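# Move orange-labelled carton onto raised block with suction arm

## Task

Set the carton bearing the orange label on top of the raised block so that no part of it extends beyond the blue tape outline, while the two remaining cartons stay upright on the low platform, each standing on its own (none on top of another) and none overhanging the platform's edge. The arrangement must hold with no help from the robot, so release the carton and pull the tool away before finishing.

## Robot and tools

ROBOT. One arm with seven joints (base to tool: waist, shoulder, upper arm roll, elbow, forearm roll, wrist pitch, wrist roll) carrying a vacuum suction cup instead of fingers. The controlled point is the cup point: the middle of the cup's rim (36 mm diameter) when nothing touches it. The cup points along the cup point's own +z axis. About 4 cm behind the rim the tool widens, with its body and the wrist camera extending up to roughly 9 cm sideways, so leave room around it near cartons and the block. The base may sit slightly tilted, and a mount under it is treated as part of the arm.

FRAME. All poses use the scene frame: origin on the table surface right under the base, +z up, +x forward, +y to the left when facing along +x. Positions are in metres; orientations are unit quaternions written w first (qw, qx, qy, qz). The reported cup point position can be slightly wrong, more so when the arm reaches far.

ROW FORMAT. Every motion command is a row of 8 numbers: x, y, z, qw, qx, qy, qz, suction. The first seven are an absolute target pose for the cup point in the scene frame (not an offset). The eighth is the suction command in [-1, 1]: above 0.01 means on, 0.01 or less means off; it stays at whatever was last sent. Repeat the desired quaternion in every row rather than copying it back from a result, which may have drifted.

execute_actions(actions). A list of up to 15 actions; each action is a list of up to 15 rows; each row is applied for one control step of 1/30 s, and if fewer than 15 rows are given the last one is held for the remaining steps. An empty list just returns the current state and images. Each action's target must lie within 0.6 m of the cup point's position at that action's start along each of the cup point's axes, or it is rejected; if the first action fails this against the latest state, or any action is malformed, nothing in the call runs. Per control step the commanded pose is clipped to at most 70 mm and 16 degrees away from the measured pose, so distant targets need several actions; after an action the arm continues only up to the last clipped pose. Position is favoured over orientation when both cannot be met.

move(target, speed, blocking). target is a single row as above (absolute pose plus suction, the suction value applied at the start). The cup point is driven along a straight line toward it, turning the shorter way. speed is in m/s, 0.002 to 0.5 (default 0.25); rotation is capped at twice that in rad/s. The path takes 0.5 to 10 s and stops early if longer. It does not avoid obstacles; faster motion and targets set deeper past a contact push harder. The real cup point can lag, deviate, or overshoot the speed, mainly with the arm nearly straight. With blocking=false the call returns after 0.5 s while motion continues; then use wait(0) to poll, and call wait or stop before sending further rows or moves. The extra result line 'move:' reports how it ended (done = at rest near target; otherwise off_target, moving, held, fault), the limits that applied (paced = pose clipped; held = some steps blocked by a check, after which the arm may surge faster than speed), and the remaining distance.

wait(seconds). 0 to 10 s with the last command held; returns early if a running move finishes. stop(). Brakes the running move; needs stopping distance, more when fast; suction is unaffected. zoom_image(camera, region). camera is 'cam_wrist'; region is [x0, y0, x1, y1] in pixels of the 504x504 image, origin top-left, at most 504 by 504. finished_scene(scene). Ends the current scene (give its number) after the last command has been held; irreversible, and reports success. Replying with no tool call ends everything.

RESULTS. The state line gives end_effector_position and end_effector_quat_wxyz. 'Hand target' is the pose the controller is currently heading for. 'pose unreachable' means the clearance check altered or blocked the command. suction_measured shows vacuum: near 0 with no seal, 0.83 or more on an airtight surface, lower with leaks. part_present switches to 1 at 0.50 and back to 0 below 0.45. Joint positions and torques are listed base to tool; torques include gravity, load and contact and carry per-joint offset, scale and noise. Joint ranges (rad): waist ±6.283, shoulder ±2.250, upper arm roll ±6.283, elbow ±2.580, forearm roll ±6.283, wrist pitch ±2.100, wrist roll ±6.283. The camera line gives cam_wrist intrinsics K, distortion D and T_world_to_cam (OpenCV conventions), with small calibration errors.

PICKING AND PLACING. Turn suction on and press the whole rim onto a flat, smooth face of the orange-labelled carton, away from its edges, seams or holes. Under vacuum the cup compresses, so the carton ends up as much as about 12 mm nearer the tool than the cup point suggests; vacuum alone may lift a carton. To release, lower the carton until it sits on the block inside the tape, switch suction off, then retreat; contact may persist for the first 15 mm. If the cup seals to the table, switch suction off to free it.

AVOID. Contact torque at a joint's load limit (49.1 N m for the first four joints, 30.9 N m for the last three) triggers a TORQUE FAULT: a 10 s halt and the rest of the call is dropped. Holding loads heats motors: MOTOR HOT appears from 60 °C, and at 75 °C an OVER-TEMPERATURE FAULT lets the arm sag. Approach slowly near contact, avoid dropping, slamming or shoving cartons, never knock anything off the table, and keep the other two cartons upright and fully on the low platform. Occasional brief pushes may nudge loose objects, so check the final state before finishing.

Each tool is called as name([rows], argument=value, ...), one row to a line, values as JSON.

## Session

execute_actions(actions=[])

Scene clock: 0.00 s.
end_effector_position=(+0.4484, -0.0055, +0.2123) suction_measured=0.00 part_present=0 end_effector_quat_wxyz=(-0.001, +0.006, +1.000, +0.000)
Joint positions: [-0.054  0.435 -0.002  1.656 -0.     1.056  3.088]
Joint velocities: [ 0.    -0.001  0.001 -0.    -0.001 -0.    -0.001]
Joint torques (N m, as the joint torque sensors report them, + toward a larger angle): no reading
Motor temperatures (°C, as the motors report them): [30 33 30 32 33 36 42]
Hand target: +0.448, -0.005, +0.212; -0.001, +0.006, +1.000, +0.000
camera_calibration (this result's frames):
cam_wrist: T_world_to_cam=[[0.0219221, -0.999723, 0.00860217, -0.005217], [-0.898054, -0.0159102, 0.439598, 0.327817], [-0.43934, -0.0173621, -0.898153, 0.471789], [0, 0, 0, 1]] pos_world=[0.501788, 0.00819135, 0.279676]

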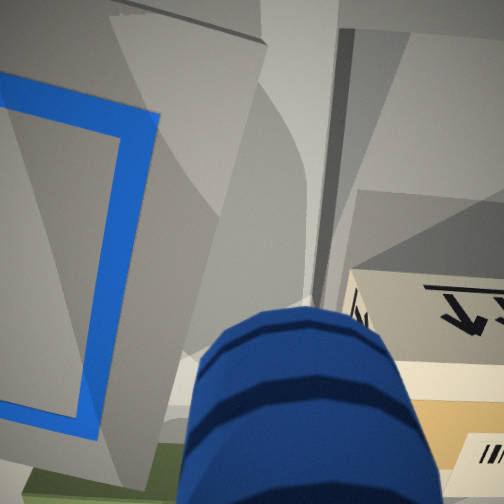

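move(target=[0.27, -0.05, 0.58, 0.225, 0, 0.974, 0, 0], speed=0.3)

Scene clock: 6.73 s.
end_effector_position=(+0.2709, -0.0499, +0.5802) suction_measured=0.00 part_present=0 end_effector_quat_wxyz=(+0.225, -0.000, +0.974, -0.001)
Joint positions: [ 0.006 -0.335  0.074  1.358 -0.016  1.668  3.232]
Joint velocities: [-0.     0.002  0.    -0.004 -0.001  0.003  0.002]
Joint torques (N m, as the joint torque sensors report them, + toward a larger angle): [ 0.06 -2.42 -0.52 -7.82 -0.15 -1.08 -0.13]
Motor temperatures (°C, as the motors report them): [30 33 30 32 33 36 42]
Hand target: +0.271, -0.050, +0.580; +0.225, -0.000, +0.974, -0.001
Off the commanded pose: 0.001 m, 0 deg.
move: done
camera_calibration (this result's frames):
cam_wrist: T_world_to_cam=[[0.0262787, -0.999353, 0.0245519, -0.059311], [-0.999653, -0.0263153, -0.00116975, 0.288745], [0.00181508, -0.0245126, -0.999698, 0.662452], [0, 0, 0, 1]] pos_world=[0.289001, -0.0354358, 0.664046]

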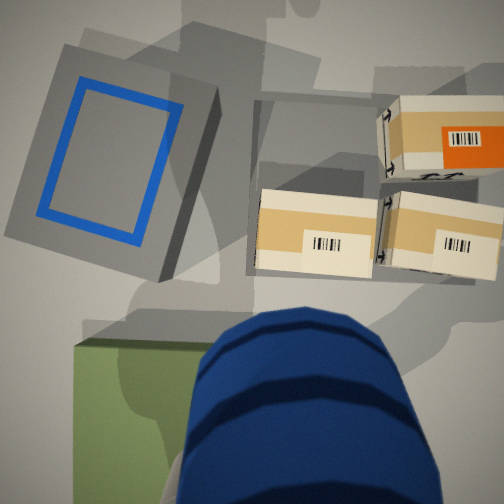

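zoom_image(camera="cam_wrist", region=[0, 40, 252, 292])

zoom_image(camera="cam_wrist", region=[240, 60, 504, 300])

Region (0, 40, 252, 292) of cam_wrist's 504x504 image, scaled by 2.000, with more detail than that image has.

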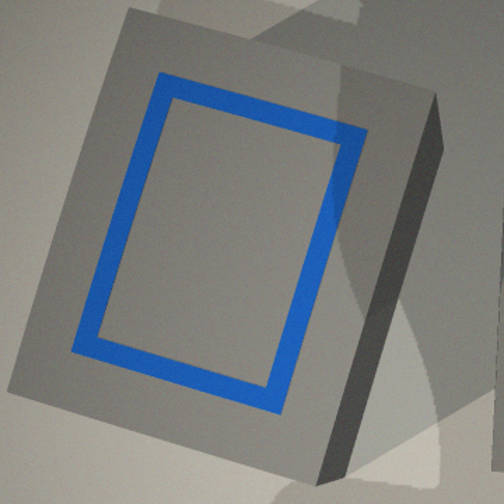

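Region (240, 60, 504, 300) of cam_wrist's 504x504 image, scaled by 1.909, with more detail than that image has; it fills the top 458 rows of this view, and the rest is white.

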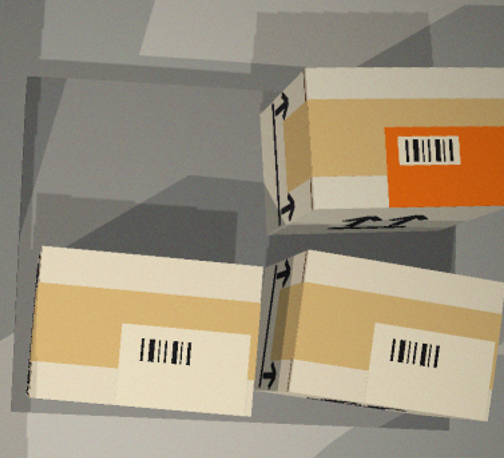

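move(target=[0.445, -0.281, 0.215, 0, -0.0305, 0.9995, 0, 0], speed=0.3)

zoom_image(camera="cam_wrist", region=[0, 0, 252, 340])

zoom_image(camera="cam_wrist", region=[252, 0, 504, 340])

Scene clock: 76.43 s.
end_effector_position=(+0.4446, -0.2804, +0.2147) suction_measured=0.00 part_present=0 end_effector_quat_wxyz=(+0.001, -0.030, +1.000, +0.002)
Joint positions: [ 0.262  0.627  0.422  1.378 -0.265  1.196  3.928]
Joint velocities: [ 0.004  0.007 -0.001 -0.001 -0.002  0.001 -0.   ]
Joint torques (N m, as the joint torque sensors report them, + toward a larger angle): [  0.35 -19.11   2.2   -7.1   -0.12   0.22  -0.1 ]
Motor temperatures (°C, as the motors report them): [30 33 30 32 33 36 42]
Hand target: +0.445, -0.281, +0.214; +0.001, -0.030, +1.000, +0.002
Off the commanded pose: 0.001 m, 0 deg.
move: done
camera_calibration (this result's frames):
cam_wrist: T_world_to_cam=[[0.0939421, -0.995567, 0.00450272, -0.309973], [-0.896348, -0.0826097, 0.435587, 0.300337], [-0.433284, -0.044956, -0.900135, 0.457489], [0, 0, 0, 1]] pos_world=[0.496549, -0.263222, 0.282375]

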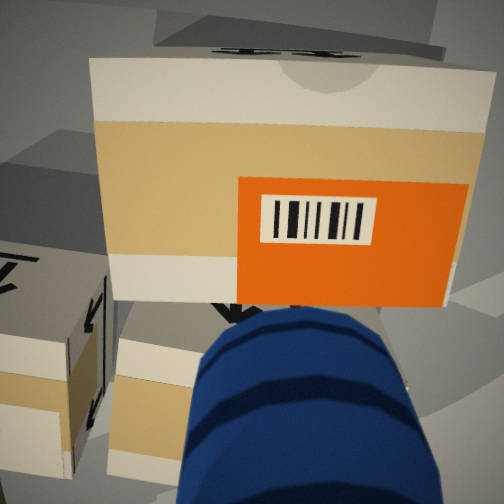

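Region (0, 0, 252, 340) of cam_wrist's 504x504 image, scaled by 1.482, with more detail than that image has; it fills the left 374 columns of this view, and the rest is white.

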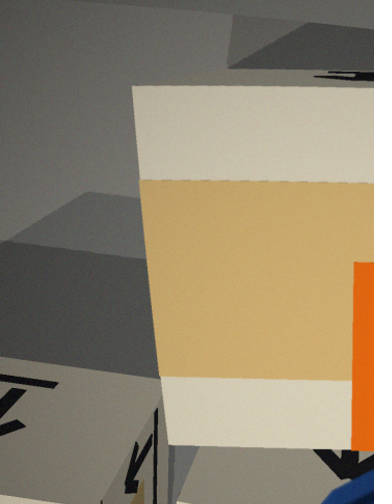

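Region (252, 0, 504, 340) of cam_wrist's 504x504 image, scaled by 1.482, with more detail than that image has; it fills the left 374 columns of this view, and the rest is white.

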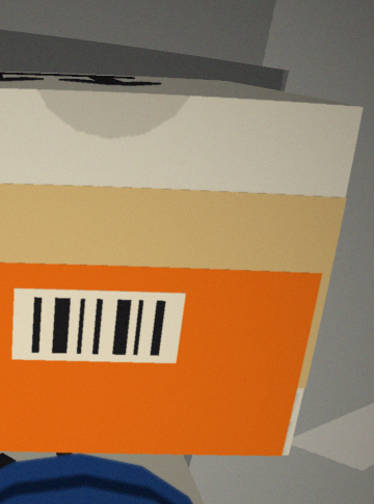

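move(target=[0.447, -0.282, 0.142, 0, -0.0349, 0.9994, 0, 0], speed=0.12)

move(target=[0.447, -0.282, 0.120, 0, -0.0349, 0.9994, 0, 1], speed=0.025)

Scene clock: 104.83 s.
end_effector_position=(+0.4469, -0.2818, +0.1421) suction_measured=0.00 part_present=0 end_effector_quat_wxyz=(+0.000, -0.035, +0.999, +0.000)
Joint positions: [ 0.274  0.713  0.393  1.475 -0.298  1.016  3.964]
Joint velocities: [ 0.001  0.006 -0.001  0.001 -0.    -0.003 -0.002]
Joint torques (N m, as the joint torque sensors report them, + toward a larger angle): [  0.21 -19.74   2.44  -6.47  -0.17   0.47  -0.12]
Motor temperatures (°C, as the motors report them): [30 33 30 32 33 36 42]
Hand target: +0.447, -0.282, +0.142; +0.000, -0.035, +0.999, +0.000
Off the commanded pose: 0.000 m, 0 deg.
move: done
camera_calibration (this result's frames):
cam_wrist: T_world_to_cam=[[0.102771, -0.994666, 0.00879686, -0.315581], [-0.894945, -0.0886001, 0.437292, 0.331358], [-0.43418, -0.0528136, -0.899277, 0.391148], [0, 0, 0, 1]] pos_world=[0.498808, -0.263881, 0.209626]

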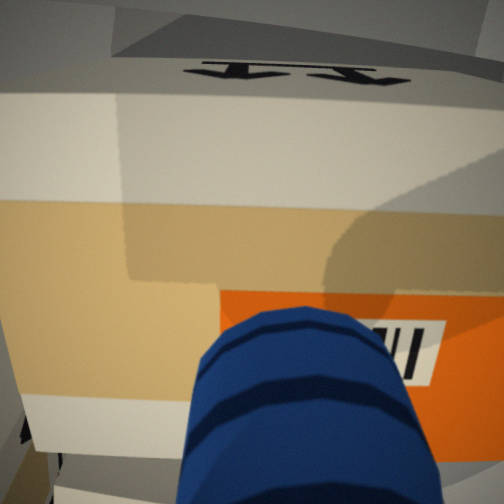

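Scene clock: 105.97 s.
end_effector_position=(+0.4469, -0.2819, +0.1196) suction_measured=0.76 part_present=1 end_effector_quat_wxyz=(-0.000, -0.035, +0.999, +0.000)
Joint positions: [ 0.28   0.744  0.381  1.499 -0.311  0.963  3.974]
Joint velocities: [ 0.002 -0.012  0.005 -0.011  0.002 -0.003  0.002]
Joint torques (N m, as the joint torque sensors report them, + toward a larger angle): [ -0.03 -22.21   2.62  -6.55  -0.26   0.37  -0.13]
Motor temperatures (°C, as the motors report them): [30 33 30 32 33 36 42]
Hand target: +0.447, -0.282, +0.120; +0.000, -0.035, +0.999, +0.000
Off the commanded pose: 0.000 m, 0 deg.
move: done
camera_calibration (this result's frames):
cam_wrist: T_world_to_cam=[[0.102857, -0.994657, 0.00880486, -0.315528], [-0.894593, -0.0886325, 0.438004, 0.340918], [-0.434884, -0.0529288, -0.89893, 0.371137], [0, 0, 0, 1]] pos_world=[0.498839, -0.263982, 0.187081]

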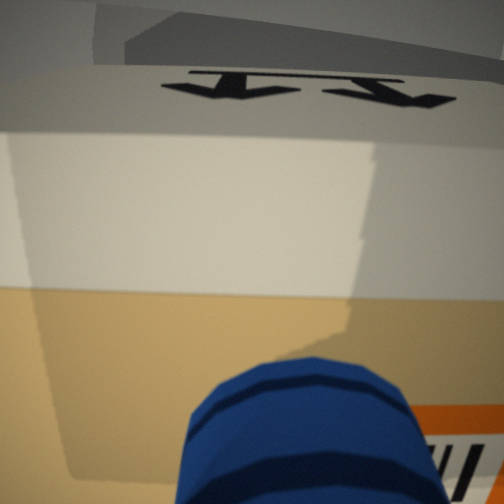

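move(target=[0.447, -0.282, 0.26, 0, -0.0349, 0.9994, 0, 1], speed=0.15)

move(target=[0.404, 0.126, 0.25, 0, -0.6074, 0.7944, 0, 1], speed=0.25)

zoom_image(camera="cam_wrist", region=[0, 0, 252, 150])

zoom_image(camera="cam_wrist", region=[252, 0, 504, 150])

Scene clock: 117.53 s.
end_effector_position=(+0.4473, -0.2822, +0.2600) suction_measured=0.85 part_present=1 end_effector_quat_wxyz=(-0.000, -0.035, +0.999, -0.000)
Joint positions: [ 0.261  0.597  0.434  1.277 -0.245  1.322  3.915]
Joint velocities: [-0.     0.001  0.001 -0.003  0.002  0.004 -0.001]
Joint torques (N m, as the joint torque sensors report them, + toward a larger angle): [  0.05 -21.33   2.38  -8.68  -0.04   0.32  -0.12]
Motor temperatures (°C, as the motors report them): [30 34 30 32 33 36 42]
Hand target: +0.447, -0.282, +0.260; -0.000, -0.035, +0.999, -0.000
Off the commanded pose: 0.000 m, 0 deg.
move: done
camera_calibration (this result's frames):
cam_wrist: T_world_to_cam=[[0.103193, -0.994617, 0.00938757, -0.317372], [-0.89475, -0.0887012, 0.43767, 0.279894], [-0.434481, -0.0535642, -0.899087, 0.497199], [0, 0, 0, 1]] pos_world=[0.499209, -0.264205, 0.327503]

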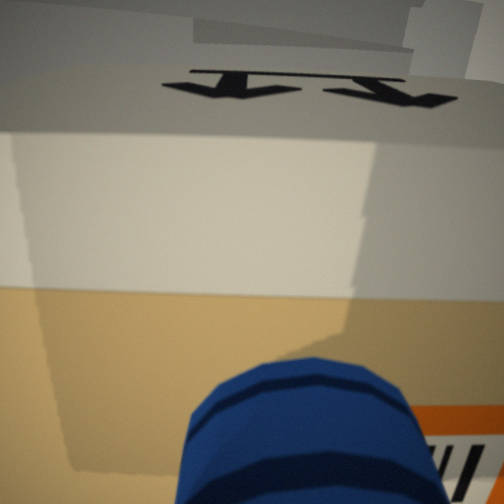

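Scene clock: 120.47 s.
end_effector_position=(+0.4035, +0.1249, +0.2505) suction_measured=0.85 part_present=1 end_effector_quat_wxyz=(-0.002, -0.607, +0.795, -0.001)
Joint positions: [-0.401  0.337  0.037  1.673 -0.011  1.137  4.099]
Joint velocities: [-0.005  0.002 -0.002 -0.001  0.001  0.001 -0.   ]
Joint torques (N m, as the joint torque sensors report them, + toward a larger angle): [ -0.07 -16.82   0.48  -8.53  -0.17   0.25  -0.09]
Motor temperatures (°C, as the motors report them): [30 34 30 32 33 36 42]
Hand target: +0.403, +0.125, +0.250; -0.002, -0.607, +0.794, -0.001
Off the commanded pose: 0.001 m, 0 deg.
move: done
camera_calibration (this result's frames):
cam_wrist: T_world_to_cam=[[0.97304, -0.230466, 0.00889717, -0.354098], [-0.210587, -0.872051, 0.441793, 0.101814], [-0.0940596, -0.431756, -0.897073, 0.400751], [0, 0, 0, 1]] pos_world=[0.403686, 0.180206, 0.317673]

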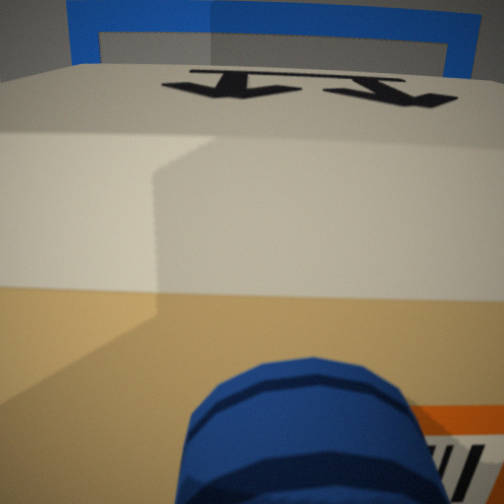

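Region (0, 0, 252, 150) of cam_wrist's 504x504 image, scaled by 2.000, with more detail than that image has; it fills the top 300 rows of this view, and the rest is white.

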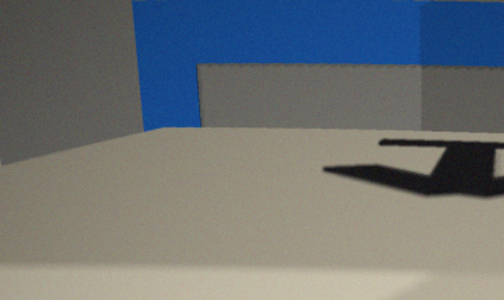

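Region (252, 0, 504, 150) of cam_wrist's 504x504 image, scaled by 2.000, with more detail than that image has; it fills the top 300 rows of this view, and the rest is white.

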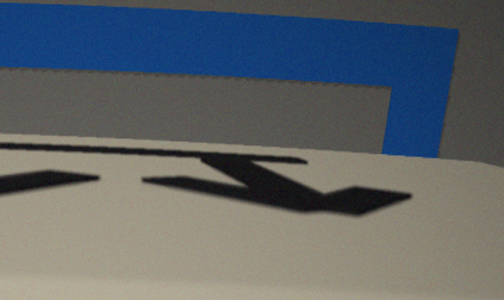

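move(target=[0.4025, 0.124, 0.196, 0, -0.6074, 0.7944, 0, 1], speed=0.08)

zoom_image(camera="cam_wrist", region=[0, 0, 252, 150])

zoom_image(camera="cam_wrist", region=[252, 0, 504, 150])

Scene clock: 146.67 s.
end_effector_position=(+0.4024, +0.1240, +0.1961) suction_measured=0.85 part_present=1 end_effector_quat_wxyz=(+0.000, -0.607, +0.794, +0.000)
Joint positions: [-0.393  0.397  0.032  1.778 -0.017  0.969  4.107]
Joint velocities: [-0.001  0.001 -0.     0.002 -0.001 -0.003  0.001]
Joint torques (N m, as the joint torque sensors report them, + toward a larger angle): [  0.15 -17.25   0.18  -7.42  -0.09   0.    -0.17]
Motor temperatures (°C, as the motors report them): [30 34 30 32 33 36 42]
Hand target: +0.402, +0.124, +0.196; +0.000, -0.607, +0.794, +0.000
Off the commanded pose: 0.000 m, 0 deg.
move: done
camera_calibration (this result's frames):
cam_wrist: T_world_to_cam=[[0.97316, -0.229953, 0.0089763, -0.352895], [-0.210617, -0.874256, 0.437399, 0.12592], [-0.0927336, -0.42755, -0.899223, 0.350848], [0, 0, 0, 1]] pos_world=[0.40248, 0.178942, 0.263581]

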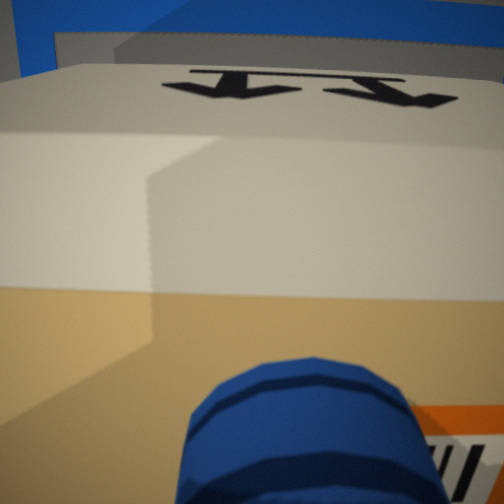

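Region (0, 0, 252, 150) of cam_wrist's 504x504 image, scaled by 2.000, with more detail than that image has; it fills the top 300 rows of this view, and the rest is white.

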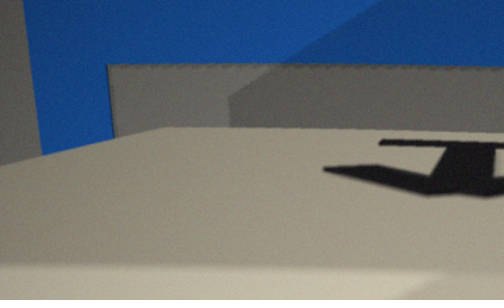

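Region (252, 0, 504, 150) of cam_wrist's 504x504 image, scaled by 2.000, with more detail than that image has; it fills the top 300 rows of this view, and the rest is white.

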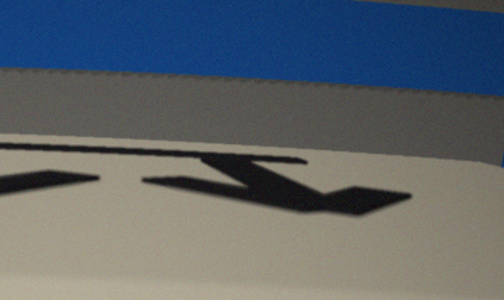

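move(target=[0.4022, 0.124, 0.186, 0, -0.6074, 0.7944, 0, 1], speed=0.015)

Scene clock: 153.17 s.
end_effector_position=(+0.4022, +0.1240, +0.1861) suction_measured=0.85 part_present=1 end_effector_quat_wxyz=(+0.000, -0.607, +0.794, +0.000)
Joint positions: [-0.392  0.411  0.031  1.795 -0.017  0.938  4.107]
Joint velocities: [-0.     0.002  0.001  0.003  0.002 -0.003  0.001]
Joint torques (N m, as the joint torque sensors report them, + toward a larger angle): [  0.19 -17.22   0.23  -7.24  -0.14   0.22  -0.08]
Motor temperatures (°C, as the motors report them): [30 34 30 32 33 36 42]
Hand target: +0.402, +0.124, +0.186; +0.000, -0.607, +0.794, +0.000
Off the commanded pose: 0.000 m, 0 deg.
move: done
camera_calibration (this result's frames):
cam_wrist: T_world_to_cam=[[0.973168, -0.22992, 0.00898306, -0.352622], [-0.21058, -0.874213, 0.437501, 0.130208], [-0.0927372, -0.427654, -0.899173, 0.341849], [0, 0, 0, 1]] pos_world=[0.402282, 0.178948, 0.253583]

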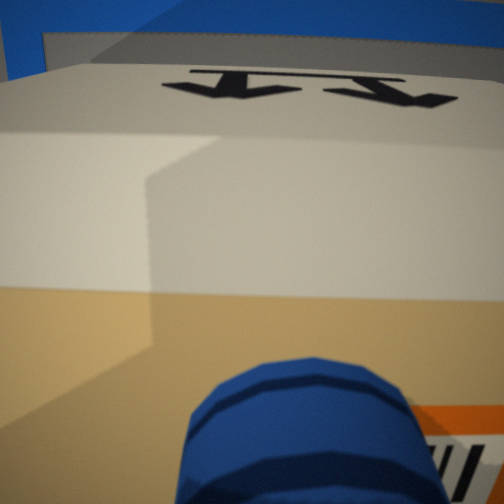

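move(target=[0.4022, 0.124, 0.182, 0, -0.6074, 0.7944, 0, 1], speed=0.01)

Scene clock: 156.93 s.
end_effector_position=(+0.4024, +0.1240, +0.1824) suction_measured=0.85 part_present=1 end_effector_quat_wxyz=(+0.000, -0.607, +0.794, -0.000)
Joint positions: [-0.392  0.417  0.031  1.801 -0.018  0.927  4.107]
Joint velocities: [-0.    -0.     0.     0.001 -0.    -0.001  0.002]
Joint torques (N m, as the joint torque sensors report them, + toward a larger angle): [  0.08 -16.66   0.13  -7.19  -0.13   0.12  -0.1 ]
Motor temperatures (°C, as the motors report them): [30 34 30 32 33 36 42]
Hand target: +0.402, +0.124, +0.182; +0.000, -0.607, +0.794, +0.000
Off the commanded pose: 0.000 m, 0 deg.
move: done
camera_calibration (this result's frames):
cam_wrist: T_world_to_cam=[[0.973135, -0.230034, 0.00960722, -0.352884], [-0.210978, -0.874261, 0.437213, 0.132077], [-0.0921748, -0.427495, -0.899306, 0.338301], [0, 0, 0, 1]] pos_world=[0.402452, 0.178916, 0.24988]

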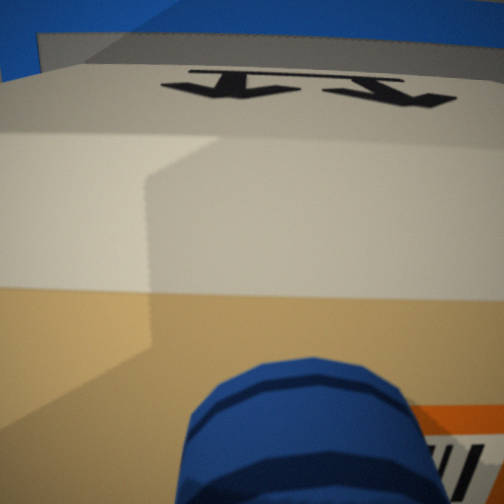

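execute_actions([
  [[0.4022, 0.124, 0.1815, 0, -0.6074, 0.7944, 0, 1],[0.4022, 0.124, 0.1812, 0, -0.6074, 0.7944, 0, 1],[0.4022, 0.124, 0.1812, 0, -0.6074, 0.7944, 0, 1],[0.4022, 0.124, 0.1812, 0, -0.6074, 0.7944, 0, 1],[0.4022, 0.124, 0.1812, 0, -0.6074, 0.7944, 0, 1],[0.4022, 0.124, 0.1812, 0, -0.6074, 0.7944, 0, 0]],
])

Scene clock: 162.17 s.
end_effector_position=(+0.4036, +0.1244, +0.1847) suction_measured=0.00 part_present=0 end_effector_quat_wxyz=(+0.003, -0.607, +0.794, -0.001)
Joint positions: [-0.392  0.411  0.031  1.8   -0.018  0.926  4.107]
Joint velocities: [ 0.001 -0.007  0.     0.003  0.    -0.     0.001]
Joint torques (N m, as the joint torque sensors report them, + toward a larger angle): [-0.01 -9.89 -0.03 -4.57 -0.12 -0.81 -0.11]
Motor temperatures (°C, as the motors report them): [30 34 30 32 33 36 42]
Hand target: +0.402, +0.124, +0.181; -0.000, -0.607, +0.794, +0.000
Off the commanded pose: 0.004 m, 0 deg.
camera_calibration (this result's frames):
cam_wrist: T_world_to_cam=[[0.973033, -0.230182, 0.0149037, -0.354918], [-0.213699, -0.875263, 0.433876, 0.133521], [-0.0868256, -0.42536, -0.90085, 0.338555], [0, 0, 0, 1]] pos_world=[0.403275, 0.179178, 0.252346]

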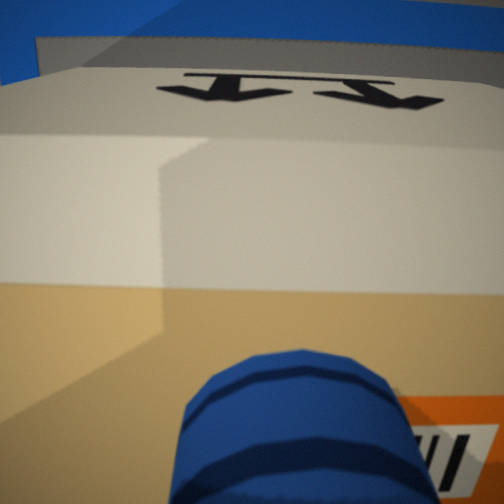

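move(target=[0.4025, 0.124, 0.23, 0, -0.6074, 0.7944, 0, 0], speed=0.1)

move(target=[0.27, -0.08, 0.58, 0.225, 0, 0.974, 0, 0], speed=0.3)

Scene clock: 167.50 s.
end_effector_position=(+0.4026, +0.1240, +0.2299) suction_measured=0.00 part_present=0 end_effector_quat_wxyz=(-0.000, -0.607, +0.794, -0.000)
Joint positions: [-0.395  0.355  0.035  1.718 -0.016  1.071  4.106]
Joint velocities: [-0.001 -0.    -0.001 -0.003  0.     0.003  0.002]
Joint torques (N m, as the joint torque sensors report them, + toward a larger angle): [  0.21 -14.94   0.15  -6.77  -0.13   0.11  -0.17]
Motor temperatures (°C, as the motors report them): [30 34 30 32 33 36 42]
Hand target: +0.403, +0.124, +0.230; -0.000, -0.607, +0.794, -0.000
Off the commanded pose: 0.000 m, 0 deg.
move: done
camera_calibration (this result's frames):
cam_wrist: T_world_to_cam=[[0.973186, -0.229847, 0.00892659, -0.353422], [-0.210473, -0.87416, 0.43766, 0.111055], [-0.0927914, -0.427803, -0.899096, 0.381278], [0, 0, 0, 1]] pos_world=[0.402699, 0.178959, 0.297356]

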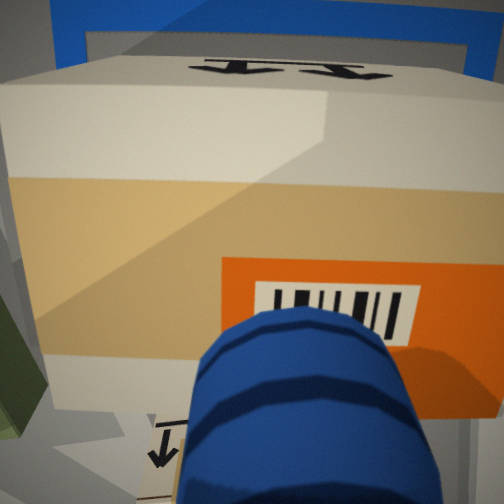

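Scene clock: 170.30 s.
end_effector_position=(+0.2710, -0.0794, +0.5802) suction_measured=0.00 part_present=0 end_effector_quat_wxyz=(+0.225, -0.000, +0.974, -0.000)
Joint positions: [-0.094 -0.332  0.215  1.347  0.008  1.671  3.284]
Joint velocities: [ 0.002  0.002  0.001 -0.004  0.     0.003 -0.002]
Joint torques (N m, as the joint torque sensors report them, + toward a larger angle): [-0.02 -2.36 -0.79 -7.96 -0.27 -1.16  0.03]
Motor temperatures (°C, as the motors report them): [30 34 30 32 33 36 42]
Hand target: +0.271, -0.079, +0.580; +0.225, -0.000, +0.974, -0.000
Off the commanded pose: 0.001 m, 0 deg.
move: done
camera_calibration (this result's frames):
cam_wrist: T_world_to_cam=[[0.0267669, -0.999381, 0.0228397, -0.0878847], [-0.99964, -0.0268059, -0.00140128, 0.288136], [0.00201265, -0.022794, -0.999738, 0.661851], [0, 0, 0, 1]] pos_world=[0.289052, -0.0650203, 0.664089]

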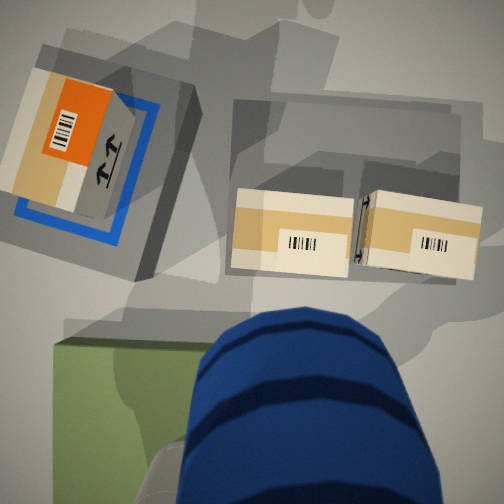

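zoom_image(camera="cam_wrist", region=[210, 85, 504, 300])

zoom_image(camera="cam_wrist", region=[0, 40, 220, 290])

Region (210, 85, 504, 300) of cam_wrist's 504x504 image, scaled by 1.714, with more detail than that image has; it fills the top 369 rows of this view, and the rest is white.

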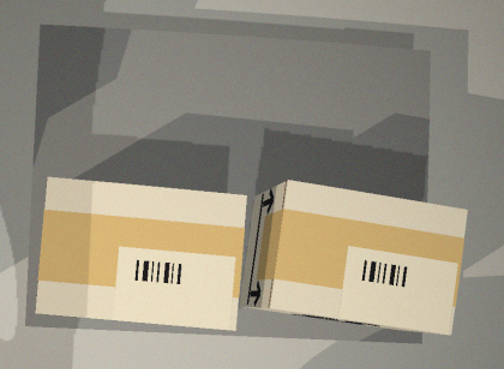

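Region (0, 40, 220, 290) of cam_wrist's 504x504 image, scaled by 2.016, with more detail than that image has; it fills the left 444 columns of this view, and the rest is white.

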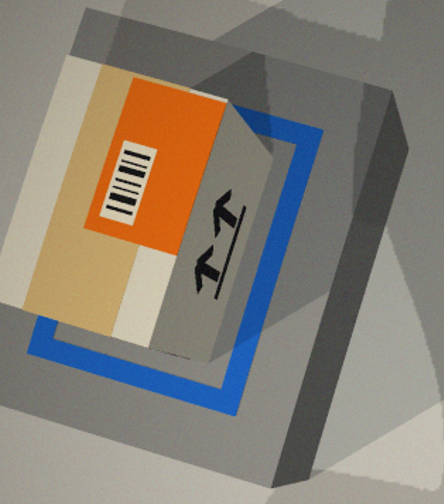

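finished_scene(scene=2)

The scene is finished: the task was done.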